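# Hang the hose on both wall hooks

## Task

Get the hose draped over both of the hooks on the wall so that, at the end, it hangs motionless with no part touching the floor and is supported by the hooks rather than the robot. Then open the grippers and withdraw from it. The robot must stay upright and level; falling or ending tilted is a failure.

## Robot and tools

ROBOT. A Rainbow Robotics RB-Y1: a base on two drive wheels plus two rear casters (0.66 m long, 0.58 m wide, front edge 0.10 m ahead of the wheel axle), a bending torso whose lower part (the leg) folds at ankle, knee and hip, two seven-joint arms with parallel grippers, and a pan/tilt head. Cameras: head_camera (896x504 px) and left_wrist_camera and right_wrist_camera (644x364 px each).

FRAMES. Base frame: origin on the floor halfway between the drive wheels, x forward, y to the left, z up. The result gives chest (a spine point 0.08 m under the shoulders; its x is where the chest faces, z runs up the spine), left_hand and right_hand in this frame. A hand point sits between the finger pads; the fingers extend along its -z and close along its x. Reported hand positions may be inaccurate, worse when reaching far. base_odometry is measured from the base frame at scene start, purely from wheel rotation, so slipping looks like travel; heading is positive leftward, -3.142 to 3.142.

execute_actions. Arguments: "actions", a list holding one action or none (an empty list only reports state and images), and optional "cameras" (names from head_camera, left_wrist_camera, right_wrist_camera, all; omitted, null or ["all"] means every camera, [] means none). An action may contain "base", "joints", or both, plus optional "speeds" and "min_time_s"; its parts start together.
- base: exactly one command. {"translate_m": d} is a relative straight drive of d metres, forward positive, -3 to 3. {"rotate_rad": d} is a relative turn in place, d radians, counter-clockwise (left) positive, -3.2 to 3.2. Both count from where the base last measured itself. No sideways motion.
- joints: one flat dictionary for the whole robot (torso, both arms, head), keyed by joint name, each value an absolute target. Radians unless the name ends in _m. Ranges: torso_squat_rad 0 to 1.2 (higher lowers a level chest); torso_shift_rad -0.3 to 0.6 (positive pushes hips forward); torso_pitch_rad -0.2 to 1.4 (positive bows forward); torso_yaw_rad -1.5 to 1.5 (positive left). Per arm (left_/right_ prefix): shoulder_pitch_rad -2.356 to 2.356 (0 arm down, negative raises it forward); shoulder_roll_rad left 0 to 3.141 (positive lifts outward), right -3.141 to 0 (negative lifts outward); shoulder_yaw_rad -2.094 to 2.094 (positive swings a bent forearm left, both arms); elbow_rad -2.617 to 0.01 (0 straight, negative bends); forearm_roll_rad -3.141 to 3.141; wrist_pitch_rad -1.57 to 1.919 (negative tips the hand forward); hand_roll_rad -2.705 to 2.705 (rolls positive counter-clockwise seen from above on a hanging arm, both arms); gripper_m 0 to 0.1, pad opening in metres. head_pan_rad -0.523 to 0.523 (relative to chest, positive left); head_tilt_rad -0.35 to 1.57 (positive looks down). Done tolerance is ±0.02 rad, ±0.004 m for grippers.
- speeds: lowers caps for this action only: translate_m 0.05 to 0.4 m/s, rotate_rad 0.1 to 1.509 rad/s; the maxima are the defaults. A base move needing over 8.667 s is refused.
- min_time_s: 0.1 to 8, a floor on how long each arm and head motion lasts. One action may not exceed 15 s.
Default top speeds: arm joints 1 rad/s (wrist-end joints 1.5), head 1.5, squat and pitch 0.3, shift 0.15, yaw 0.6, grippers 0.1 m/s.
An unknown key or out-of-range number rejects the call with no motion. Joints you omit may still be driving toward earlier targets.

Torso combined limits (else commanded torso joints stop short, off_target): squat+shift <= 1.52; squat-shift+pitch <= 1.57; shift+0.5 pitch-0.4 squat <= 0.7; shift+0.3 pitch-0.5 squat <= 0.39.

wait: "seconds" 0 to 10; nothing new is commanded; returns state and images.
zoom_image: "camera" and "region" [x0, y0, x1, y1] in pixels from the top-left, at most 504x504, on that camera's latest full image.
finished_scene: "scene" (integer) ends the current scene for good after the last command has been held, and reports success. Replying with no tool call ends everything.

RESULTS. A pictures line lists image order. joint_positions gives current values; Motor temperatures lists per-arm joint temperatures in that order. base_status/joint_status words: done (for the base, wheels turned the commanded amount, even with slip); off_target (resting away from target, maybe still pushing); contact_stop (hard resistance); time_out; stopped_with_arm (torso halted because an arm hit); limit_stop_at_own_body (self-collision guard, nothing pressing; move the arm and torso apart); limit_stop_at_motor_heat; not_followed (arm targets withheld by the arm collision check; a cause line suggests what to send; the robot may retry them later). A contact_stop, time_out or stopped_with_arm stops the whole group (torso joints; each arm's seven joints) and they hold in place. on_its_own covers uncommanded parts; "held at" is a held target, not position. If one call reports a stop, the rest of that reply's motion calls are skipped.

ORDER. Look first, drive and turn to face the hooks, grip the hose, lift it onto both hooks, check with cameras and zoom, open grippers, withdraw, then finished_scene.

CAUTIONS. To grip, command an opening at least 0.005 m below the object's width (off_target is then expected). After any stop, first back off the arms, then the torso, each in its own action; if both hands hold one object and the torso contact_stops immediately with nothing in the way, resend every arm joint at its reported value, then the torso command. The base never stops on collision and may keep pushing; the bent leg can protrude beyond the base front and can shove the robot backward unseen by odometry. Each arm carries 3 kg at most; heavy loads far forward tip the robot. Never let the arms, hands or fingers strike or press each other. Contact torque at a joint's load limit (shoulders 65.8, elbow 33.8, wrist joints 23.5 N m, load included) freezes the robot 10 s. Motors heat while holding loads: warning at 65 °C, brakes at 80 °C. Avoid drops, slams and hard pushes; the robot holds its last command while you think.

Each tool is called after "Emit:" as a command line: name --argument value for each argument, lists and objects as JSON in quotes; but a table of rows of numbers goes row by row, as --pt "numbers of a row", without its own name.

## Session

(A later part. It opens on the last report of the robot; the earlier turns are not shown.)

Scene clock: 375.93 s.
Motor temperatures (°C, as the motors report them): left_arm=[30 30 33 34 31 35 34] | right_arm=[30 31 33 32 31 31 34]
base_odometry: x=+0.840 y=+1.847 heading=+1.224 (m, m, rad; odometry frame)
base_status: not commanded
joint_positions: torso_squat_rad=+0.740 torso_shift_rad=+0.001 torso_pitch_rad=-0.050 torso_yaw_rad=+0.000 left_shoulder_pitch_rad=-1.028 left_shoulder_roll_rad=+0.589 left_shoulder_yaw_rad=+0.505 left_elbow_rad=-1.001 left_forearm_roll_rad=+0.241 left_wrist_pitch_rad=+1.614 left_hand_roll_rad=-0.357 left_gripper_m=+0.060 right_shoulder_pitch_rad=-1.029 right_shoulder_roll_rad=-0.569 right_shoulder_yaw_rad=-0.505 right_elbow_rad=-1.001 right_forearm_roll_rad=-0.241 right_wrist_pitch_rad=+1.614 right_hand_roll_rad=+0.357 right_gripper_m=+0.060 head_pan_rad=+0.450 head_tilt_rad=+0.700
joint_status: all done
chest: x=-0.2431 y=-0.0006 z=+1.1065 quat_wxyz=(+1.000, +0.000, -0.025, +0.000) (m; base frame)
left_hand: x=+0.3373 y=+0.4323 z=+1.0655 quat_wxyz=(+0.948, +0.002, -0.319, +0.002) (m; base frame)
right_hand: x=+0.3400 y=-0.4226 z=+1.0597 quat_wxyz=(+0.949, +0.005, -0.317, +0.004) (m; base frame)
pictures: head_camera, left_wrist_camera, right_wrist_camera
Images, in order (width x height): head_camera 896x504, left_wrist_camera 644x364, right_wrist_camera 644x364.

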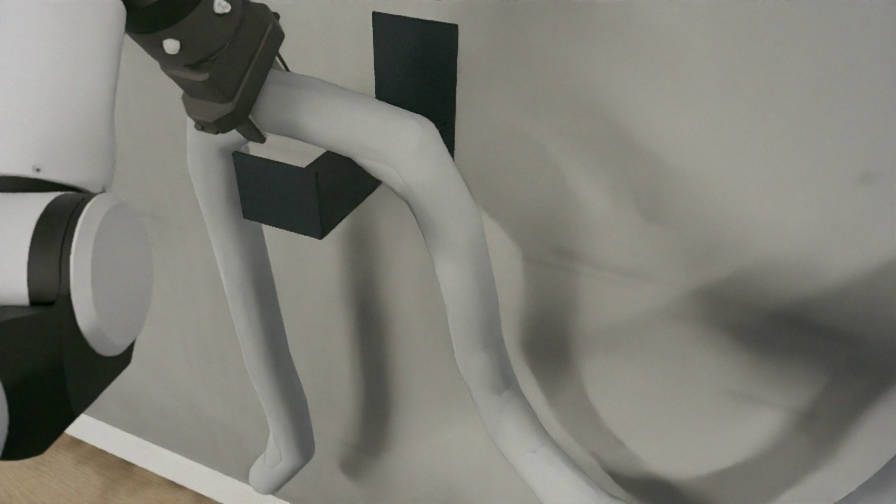

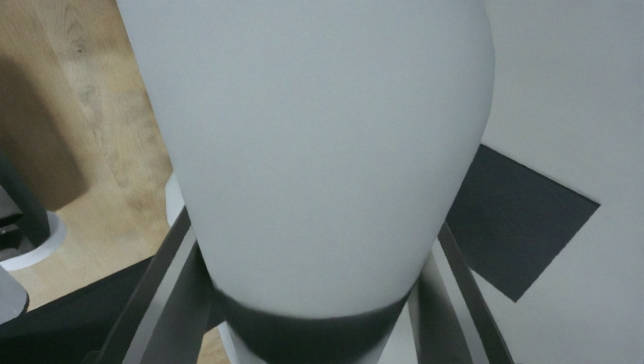

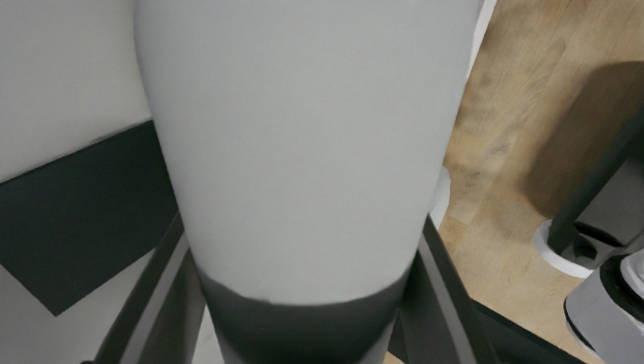

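Emit:
execute_actions --actions '[{"joints":{"torso_squat_rad":0.775,"head_pan_rad":-0.4,"left_shoulder_pitch_rad":-1.01}}]' --cameras '["head_camera"]'

Scene clock: 383.80 s.
Motor temperatures (°C, as the motors report them): left_arm=[30 30 33 34 31 35 34] | right_arm=[30 31 33 32 31 31 34]
base_odometry: x=+0.840 y=+1.847 heading=+1.224 (m, m, rad; odometry frame)
base_status: not commanded
joint_positions: torso_squat_rad=+0.775 torso_shift_rad=+0.001 torso_pitch_rad=-0.050 torso_yaw_rad=+0.000 left_shoulder_pitch_rad=-1.010 left_shoulder_roll_rad=+0.589 left_shoulder_yaw_rad=+0.505 left_elbow_rad=-1.002 left_forearm_roll_rad=+0.241 left_wrist_pitch_rad=+1.614 left_hand_roll_rad=-0.357 left_gripper_m=+0.060 right_shoulder_pitch_rad=-1.029 right_shoulder_roll_rad=-0.569 right_shoulder_yaw_rad=-0.505 right_elbow_rad=-1.002 right_forearm_roll_rad=-0.241 right_wrist_pitch_rad=+1.614 right_hand_roll_rad=+0.357 right_gripper_m=+0.060 head_pan_rad=-0.400 head_tilt_rad=+0.700
joint_status: all done
chest: x=-0.2431 y=-0.0006 z=+1.0896 quat_wxyz=(+1.000, +0.000, -0.025, +0.000) (m; base frame)
left_hand: x=+0.3338 y=+0.4359 z=+1.0386 quat_wxyz=(+0.950, +0.003, -0.311, +0.005) (m; base frame)
right_hand: x=+0.3400 y=-0.4227 z=+1.0431 quat_wxyz=(+0.948, +0.005, -0.317, +0.004) (m; base frame)
pictures: head_camera
Images, in order (width x height): head_camera 896x504.

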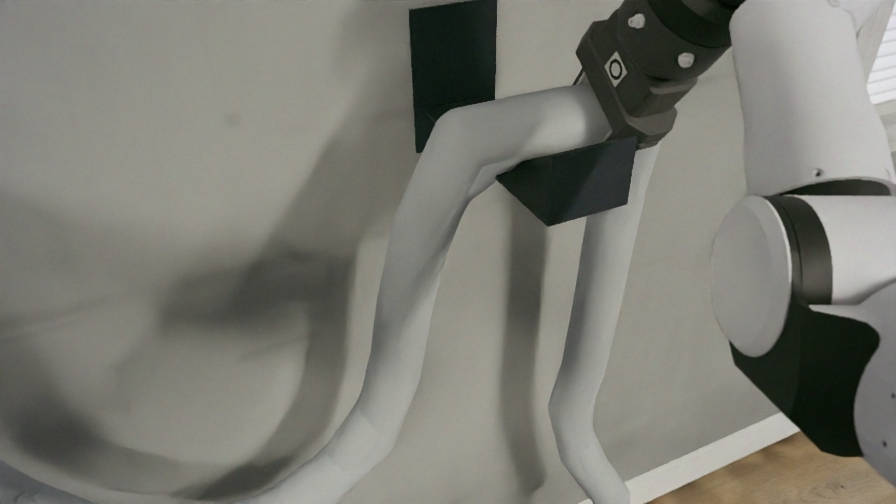

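Resting on the hooks. Release, rise, back away.

Emit:
execute_actions --actions '[{"joints":{"left_gripper_m":0.085,"right_gripper_m":0.085}}]' --cameras '[]'

Emit:
execute_actions --actions '[{"joints":{"torso_squat_rad":0.6,"torso_pitch_rad":-0.12}}]'

Scene clock: 388.63 s.
Motor temperatures (°C, as the motors report them): left_arm=[30 30 33 34 31 35 34] | right_arm=[30 31 33 32 31 31 34]
base_odometry: x=+0.840 y=+1.847 heading=+1.224 (m, m, rad; odometry frame)
base_status: not commanded
joint_positions: torso_squat_rad=+0.775 torso_shift_rad=+0.001 torso_pitch_rad=-0.050 torso_yaw_rad=+0.000 left_shoulder_pitch_rad=-1.010 left_shoulder_roll_rad=+0.589 left_shoulder_yaw_rad=+0.505 left_elbow_rad=-1.002 left_forearm_roll_rad=+0.241 left_wrist_pitch_rad=+1.614 left_hand_roll_rad=-0.357 left_gripper_m=+0.085 right_shoulder_pitch_rad=-1.029 right_shoulder_roll_rad=-0.569 right_shoulder_yaw_rad=-0.505 right_elbow_rad=-1.002 right_forearm_roll_rad=-0.241 right_wrist_pitch_rad=+1.614 right_hand_roll_rad=+0.357 right_gripper_m=+0.085 head_pan_rad=-0.400 head_tilt_rad=+0.700
joint_status: all done
chest: x=-0.2431 y=-0.0006 z=+1.0896 quat_wxyz=(+1.000, +0.000, -0.025, +0.000) (m; base frame)
left_hand: x=+0.3337 y=+0.4362 z=+1.0387 quat_wxyz=(+0.950, +0.004, -0.311, +0.005) (m; base frame)
right_hand: x=+0.3400 y=-0.4229 z=+1.0432 quat_wxyz=(+0.948, +0.005, -0.317, +0.004) (m; base frame)
pictures: none
No camera images: the call's "cameras" was empty. Leave "cameras" out to get every camera's image.

Scene clock: 390.00 s.
Motor temperatures (°C, as the motors report them): left_arm=[30 30 33 34 31 35 34] | right_arm=[30 31 33 32 31 31 34]
base_odometry: x=+0.840 y=+1.847 heading=+1.224 (m, m, rad; odometry frame)
base_status: not commanded
joint_positions: torso_squat_rad=+0.600 torso_shift_rad=+0.001 torso_pitch_rad=-0.120 torso_yaw_rad=+0.000 left_shoulder_pitch_rad=-1.010 left_shoulder_roll_rad=+0.590 left_shoulder_yaw_rad=+0.505 left_elbow_rad=-1.002 left_forearm_roll_rad=+0.241 left_wrist_pitch_rad=+1.614 left_hand_roll_rad=-0.357 left_gripper_m=+0.085 right_shoulder_pitch_rad=-1.029 right_shoulder_roll_rad=-0.570 right_shoulder_yaw_rad=-0.505 right_elbow_rad=-1.002 right_forearm_roll_rad=-0.241 right_wrist_pitch_rad=+1.614 right_hand_roll_rad=+0.357 right_gripper_m=+0.085 head_pan_rad=-0.400 head_tilt_rad=+0.700
joint_status: all done
chest: x=-0.2646 y=-0.0007 z=+1.1654 quat_wxyz=(+0.998, +0.000, -0.060, +0.000) (m; base frame)
left_hand: x=+0.3144 y=+0.4362 z=+1.1550 quat_wxyz=(+0.939, +0.003, -0.344, +0.006) (m; base frame)
right_hand: x=+0.3203 y=-0.4230 z=+1.1600 quat_wxyz=(+0.937, +0.005, -0.350, +0.004) (m; base frame)
pictures: head_camera, left_wrist_camera, right_wrist_camera
Images, in order (width x height): head_camera 896x504, left_wrist_camera 644x364, right_wrist_camera 644x364.

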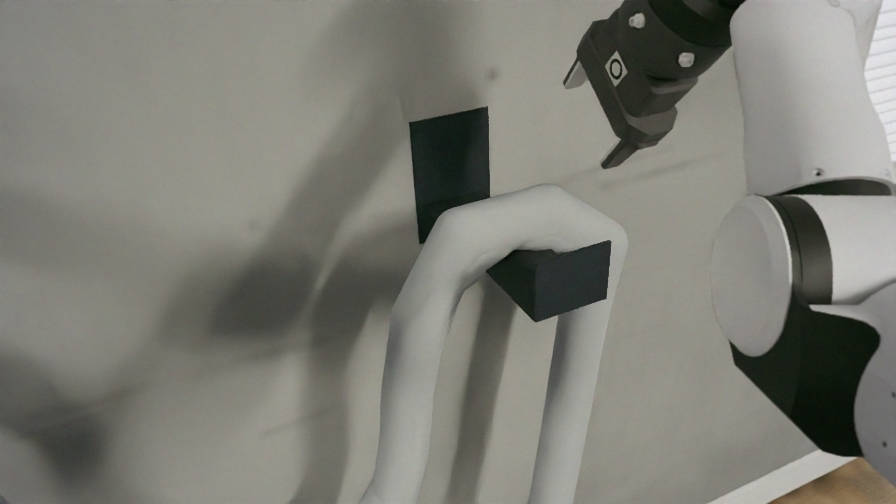

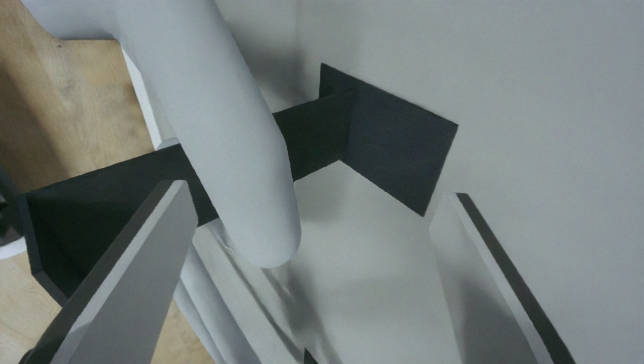

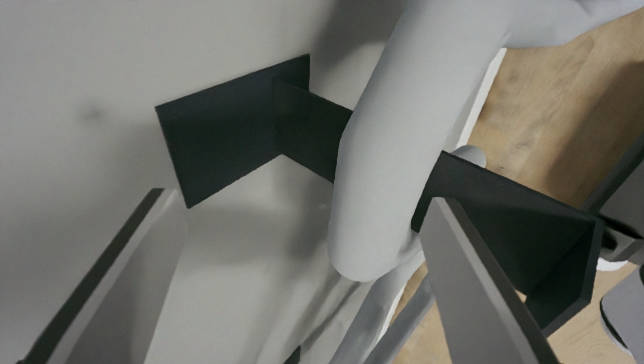

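Emit:
execute_actions --actions '[{"base":{"translate_m":-0.9},"joints":{"torso_squat_rad":0.35,"torso_pitch_rad":0,"head_pan_rad":0,"head_tilt_rad":0.55}}]' --cameras '["head_camera"]'

Scene clock: 396.67 s.
Motor temperatures (°C, as the motors report them): left_arm=[30 30 33 34 31 35 34] | right_arm=[30 31 33 31 31 31 34]
base_odometry: x=+0.534 y=+1.000 heading=+1.225 (m, m, rad; odometry frame)
base_status: done
joint_positions: torso_squat_rad=+0.350 torso_shift_rad=+0.001 torso_pitch_rad=+0.000 torso_yaw_rad=+0.000 left_shoulder_pitch_rad=-1.010 left_shoulder_roll_rad=+0.590 left_shoulder_yaw_rad=+0.505 left_elbow_rad=-1.002 left_forearm_roll_rad=+0.241 left_wrist_pitch_rad=+1.614 left_hand_roll_rad=-0.357 left_gripper_m=+0.085 right_shoulder_pitch_rad=-1.029 right_shoulder_roll_rad=-0.570 right_shoulder_yaw_rad=-0.505 right_elbow_rad=-1.002 right_forearm_roll_rad=-0.241 right_wrist_pitch_rad=+1.614 right_hand_roll_rad=+0.357 right_gripper_m=+0.085 head_pan_rad=+0.000 head_tilt_rad=+0.550
joint_status: all done
chest: x=-0.2275 y=-0.0008 z=+1.2475 quat_wxyz=(+1.000, +0.000, +0.000, +0.000) (m; base frame)
left_hand: x=+0.3460 y=+0.4362 z=+1.1679 quat_wxyz=(+0.958, +0.004, -0.287, +0.005) (m; base frame)
right_hand: x=+0.3526 y=-0.4231 z=+1.1721 quat_wxyz=(+0.956, +0.005, -0.293, +0.004) (m; base frame)
pictures: head_camera
Images, in order (width x height): head_camera 896x504.

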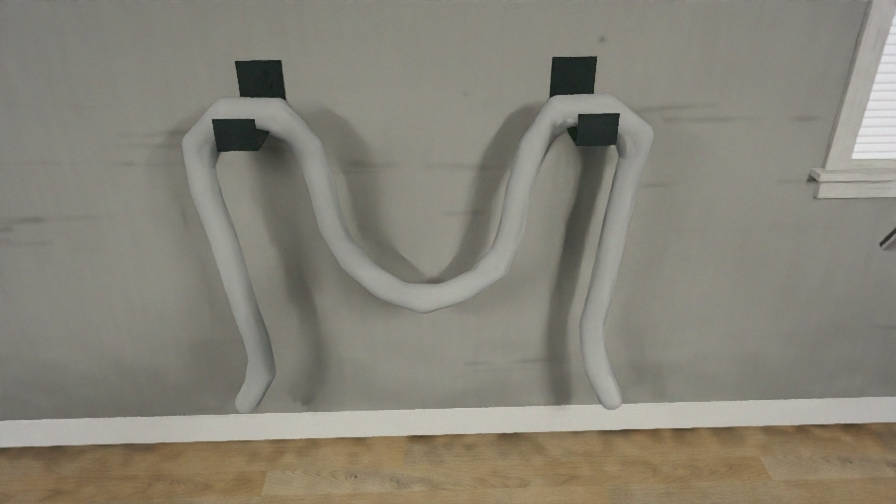

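Emit:
wait --seconds 5

Scene clock: 403.97 s.
Motor temperatures (°C, as the motors report them): left_arm=[30 30 33 34 31 35 34] | right_arm=[30 31 33 31 31 31 34]
base_odometry: x=+0.534 y=+1.000 heading=+1.225 (m, m, rad; odometry frame)
base_status: done
joint_positions: torso_squat_rad=+0.350 torso_shift_rad=+0.001 torso_pitch_rad=+0.000 torso_yaw_rad=+0.000 left_shoulder_pitch_rad=-1.010 left_shoulder_roll_rad=+0.590 left_shoulder_yaw_rad=+0.505 left_elbow_rad=-1.002 left_forearm_roll_rad=+0.241 left_wrist_pitch_rad=+1.614 left_hand_roll_rad=-0.357 left_gripper_m=+0.085 right_shoulder_pitch_rad=-1.029 right_shoulder_roll_rad=-0.570 right_shoulder_yaw_rad=-0.505 right_elbow_rad=-1.002 right_forearm_roll_rad=-0.241 right_wrist_pitch_rad=+1.614 right_hand_roll_rad=+0.357 right_gripper_m=+0.085 head_pan_rad=+0.000 head_tilt_rad=+0.550
joint_status: all done
chest: x=-0.2275 y=-0.0008 z=+1.2475 quat_wxyz=(+1.000, +0.000, +0.000, +0.000) (m; base frame)
left_hand: x=+0.3460 y=+0.4362 z=+1.1679 quat_wxyz=(+0.958, +0.004, -0.287, +0.005) (m; base frame)
right_hand: x=+0.3526 y=-0.4231 z=+1.1721 quat_wxyz=(+0.956, +0.005, -0.293, +0.004) (m; base frame)
wait: 5.00 s; at rest from the start
pictures: head_camera, left_wrist_camera, right_wrist_camera
Images, in order (width x height): head_camera 896x504, left_wrist_camera 644x364, right_wrist_camera 644x364.

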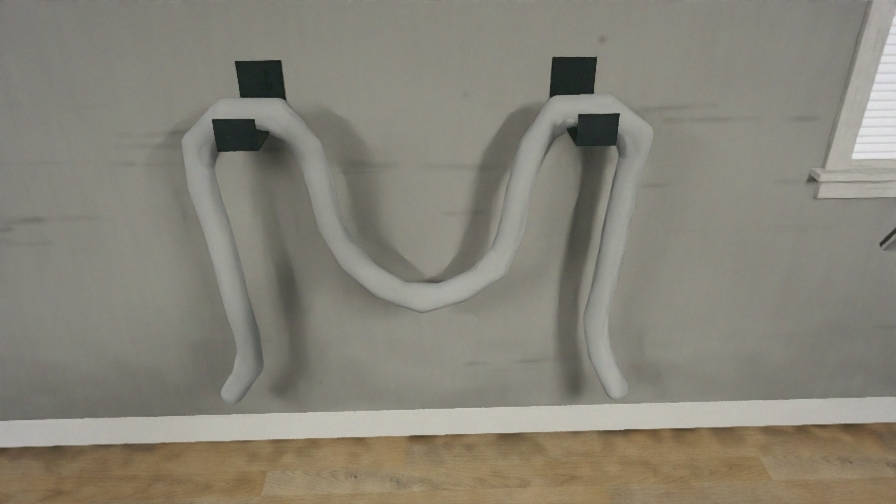

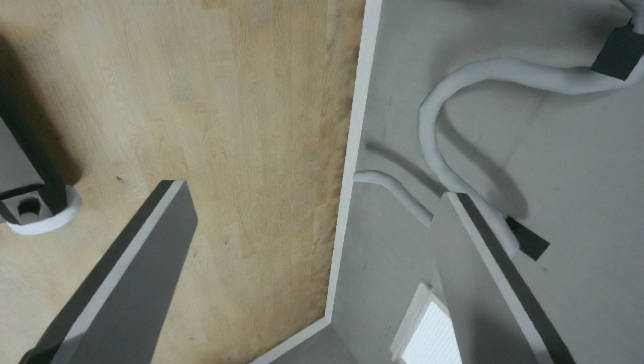

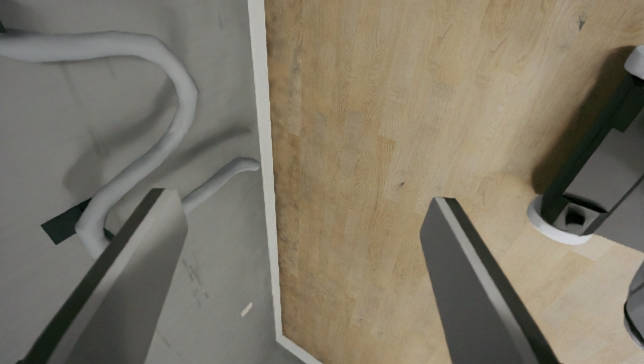

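Still swinging slightly; wait longer.

Emit:
wait --seconds 10

Emit:
wait --seconds 10

Emit:
wait --seconds 0.7

Scene clock: 416.50 s.
Motor temperatures (°C, as the motors report them): left_arm=[30 30 33 34 31 35 34] | right_arm=[30 31 33 31 31 31 34]
base_odometry: x=+0.534 y=+1.000 heading=+1.225 (m, m, rad; odometry frame)
base_status: done
joint_positions: torso_squat_rad=+0.350 torso_shift_rad=+0.001 torso_pitch_rad=+0.000 torso_yaw_rad=+0.000 left_shoulder_pitch_rad=-1.010 left_shoulder_roll_rad=+0.590 left_shoulder_yaw_rad=+0.505 left_elbow_rad=-1.002 left_forearm_roll_rad=+0.241 left_wrist_pitch_rad=+1.614 left_hand_roll_rad=-0.357 left_gripper_m=+0.085 right_shoulder_pitch_rad=-1.029 right_shoulder_roll_rad=-0.570 right_shoulder_yaw_rad=-0.505 right_elbow_rad=-1.002 right_forearm_roll_rad=-0.241 right_wrist_pitch_rad=+1.614 right_hand_roll_rad=+0.357 right_gripper_m=+0.085 head_pan_rad=+0.000 head_tilt_rad=+0.550
joint_status: all done
chest: x=-0.2275 y=-0.0008 z=+1.2475 quat_wxyz=(+1.000, +0.000, +0.000, +0.000) (m; base frame)
left_hand: x=+0.3460 y=+0.4362 z=+1.1679 quat_wxyz=(+0.958, +0.004, -0.287, +0.005) (m; base frame)
right_hand: x=+0.3526 y=-0.4231 z=+1.1721 quat_wxyz=(+0.956, +0.005, -0.293, +0.004) (m; base frame)
wait: 10.00 s; at rest from the start
pictures: head_camera, left_wrist_camera, right_wrist_camera
Images, in order (width x height): head_camera 896x504, left_wrist_camera 644x364, right_wrist_camera 644x364.

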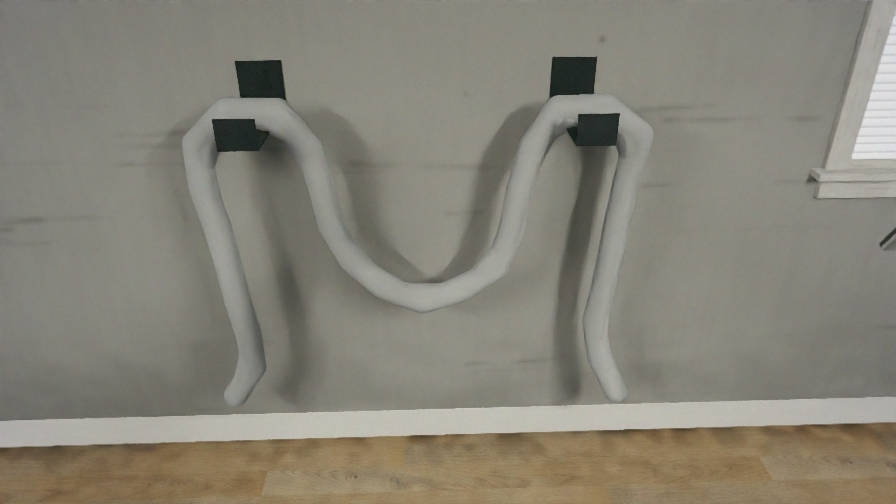

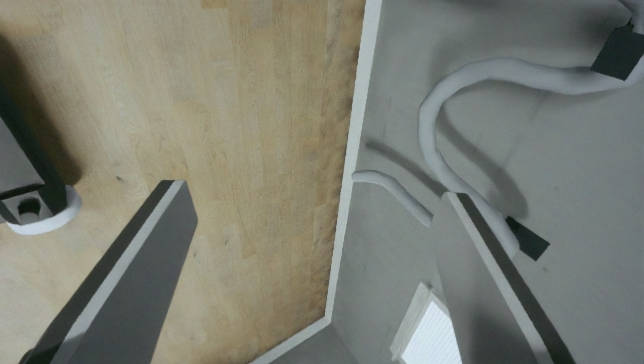

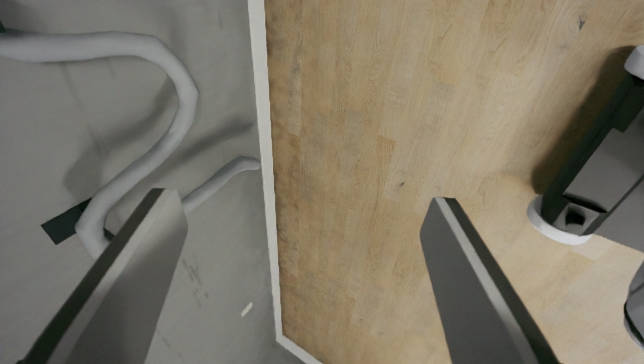

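Scene clock: 426.50 s.
Motor temperatures (°C, as the motors report them): left_arm=[30 30 33 34 31 35 34] | right_arm=[30 31 33 31 31 31 34]
base_odometry: x=+0.534 y=+1.000 heading=+1.225 (m, m, rad; odometry frame)
base_status: done
joint_positions: torso_squat_rad=+0.350 torso_shift_rad=+0.001 torso_pitch_rad=+0.000 torso_yaw_rad=+0.000 left_shoulder_pitch_rad=-1.010 left_shoulder_roll_rad=+0.590 left_shoulder_yaw_rad=+0.505 left_elbow_rad=-1.002 left_forearm_roll_rad=+0.241 left_wrist_pitch_rad=+1.614 left_hand_roll_rad=-0.357 left_gripper_m=+0.085 right_shoulder_pitch_rad=-1.029 right_shoulder_roll_rad=-0.570 right_shoulder_yaw_rad=-0.505 right_elbow_rad=-1.002 right_forearm_roll_rad=-0.241 right_wrist_pitch_rad=+1.614 right_hand_roll_rad=+0.357 right_gripper_m=+0.085 head_pan_rad=+0.000 head_tilt_rad=+0.550
joint_status: all done
chest: x=-0.2275 y=-0.0008 z=+1.2475 quat_wxyz=(+1.000, +0.000, +0.000, +0.000) (m; base frame)
left_hand: x=+0.3460 y=+0.4362 z=+1.1679 quat_wxyz=(+0.958, +0.004, -0.287, +0.005) (m; base frame)
right_hand: x=+0.3526 y=-0.4231 z=+1.1721 quat_wxyz=(+0.956, +0.005, -0.293, +0.004) (m; base frame)
wait: 10.00 s; at rest by 0.27 s
pictures: head_camera, left_wrist_camera, right_wrist_camera
Images, in order (width x height): head_camera 896x504, left_wrist_camera 644x364, right_wrist_camera 644x364.

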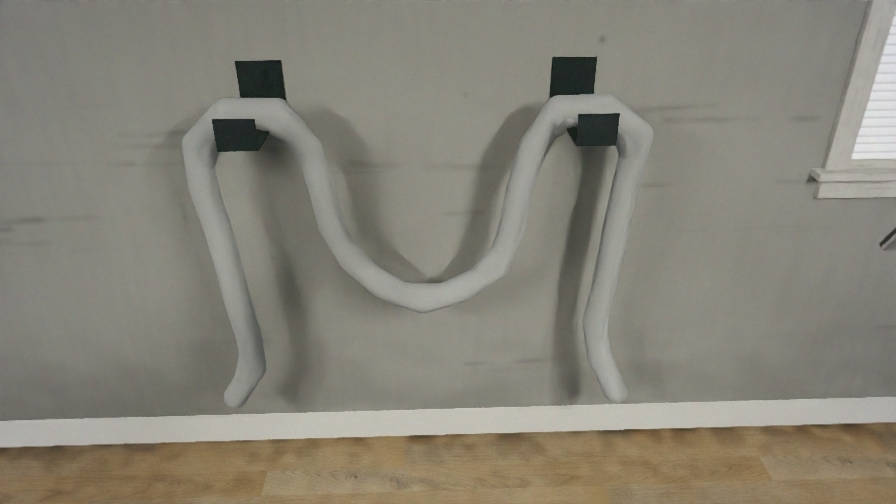

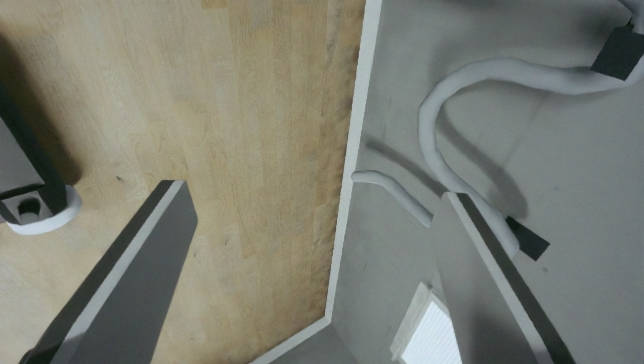

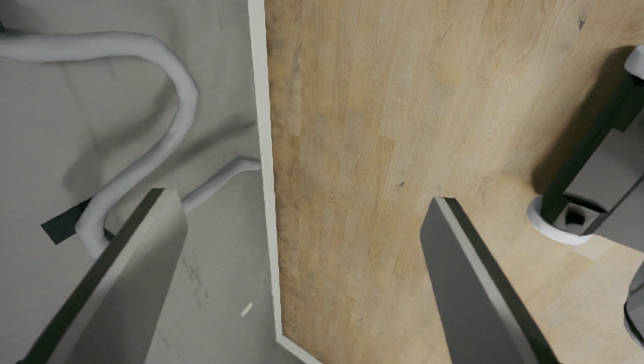

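Scene clock: 427.20 s.
Motor temperatures (°C, as the motors report them): left_arm=[30 30 33 34 31 35 34] | right_arm=[30 31 33 31 31 31 34]
base_odometry: x=+0.534 y=+1.000 heading=+1.225 (m, m, rad; odometry frame)
base_status: done
joint_positions: torso_squat_rad=+0.350 torso_shift_rad=+0.001 torso_pitch_rad=+0.000 torso_yaw_rad=+0.000 left_shoulder_pitch_rad=-1.010 left_shoulder_roll_rad=+0.590 left_shoulder_yaw_rad=+0.505 left_elbow_rad=-1.002 left_forearm_roll_rad=+0.241 left_wrist_pitch_rad=+1.614 left_hand_roll_rad=-0.357 left_gripper_m=+0.085 right_shoulder_pitch_rad=-1.029 right_shoulder_roll_rad=-0.570 right_shoulder_yaw_rad=-0.505 right_elbow_rad=-1.002 right_forearm_roll_rad=-0.241 right_wrist_pitch_rad=+1.614 right_hand_roll_rad=+0.357 right_gripper_m=+0.085 head_pan_rad=+0.000 head_tilt_rad=+0.550
joint_status: all done
chest: x=-0.2275 y=-0.0008 z=+1.2475 quat_wxyz=(+1.000, +0.000, +0.000, +0.000) (m; base frame)
left_hand: x=+0.3460 y=+0.4362 z=+1.1679 quat_wxyz=(+0.958, +0.004, -0.287, +0.005) (m; base frame)
right_hand: x=+0.3526 y=-0.4231 z=+1.1721 quat_wxyz=(+0.956, +0.005, -0.293, +0.004) (m; base frame)
wait: 0.70 s; at rest by 0.27 s
pictures: head_camera, left_wrist_camera, right_wrist_camera
Images, in order (width x height): head_camera 896x504, left_wrist_camera 644x364, right_wrist_camera 644x364.

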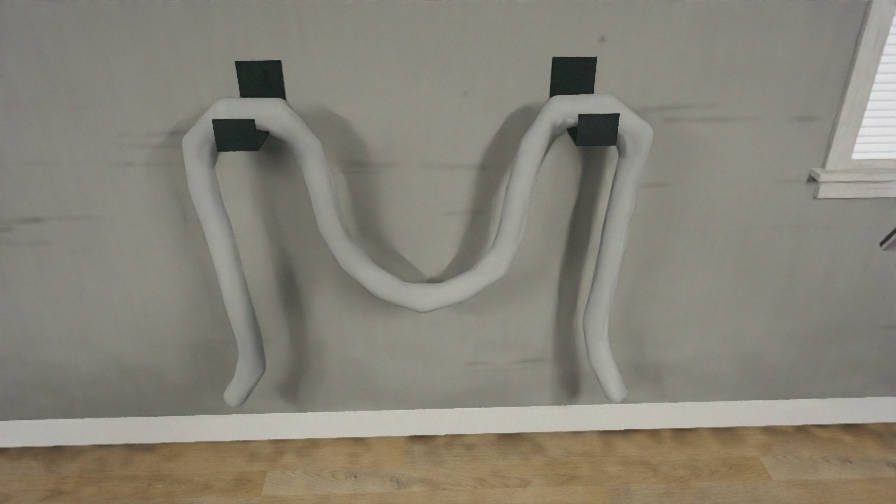

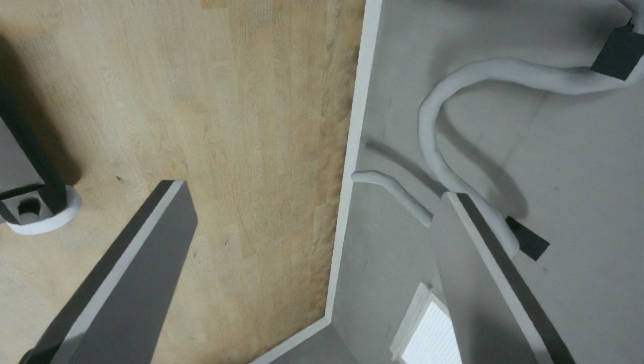

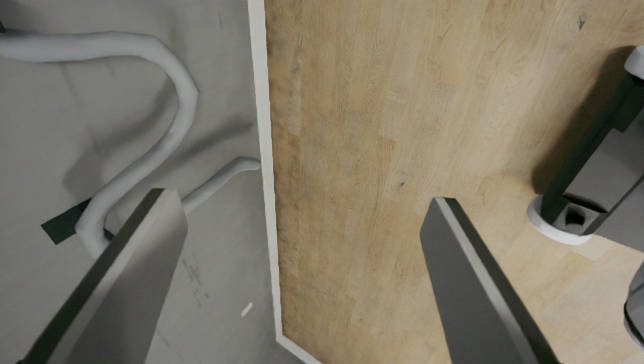

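Emit:
finished_scene --scene 1

The scene is finished: the task was done.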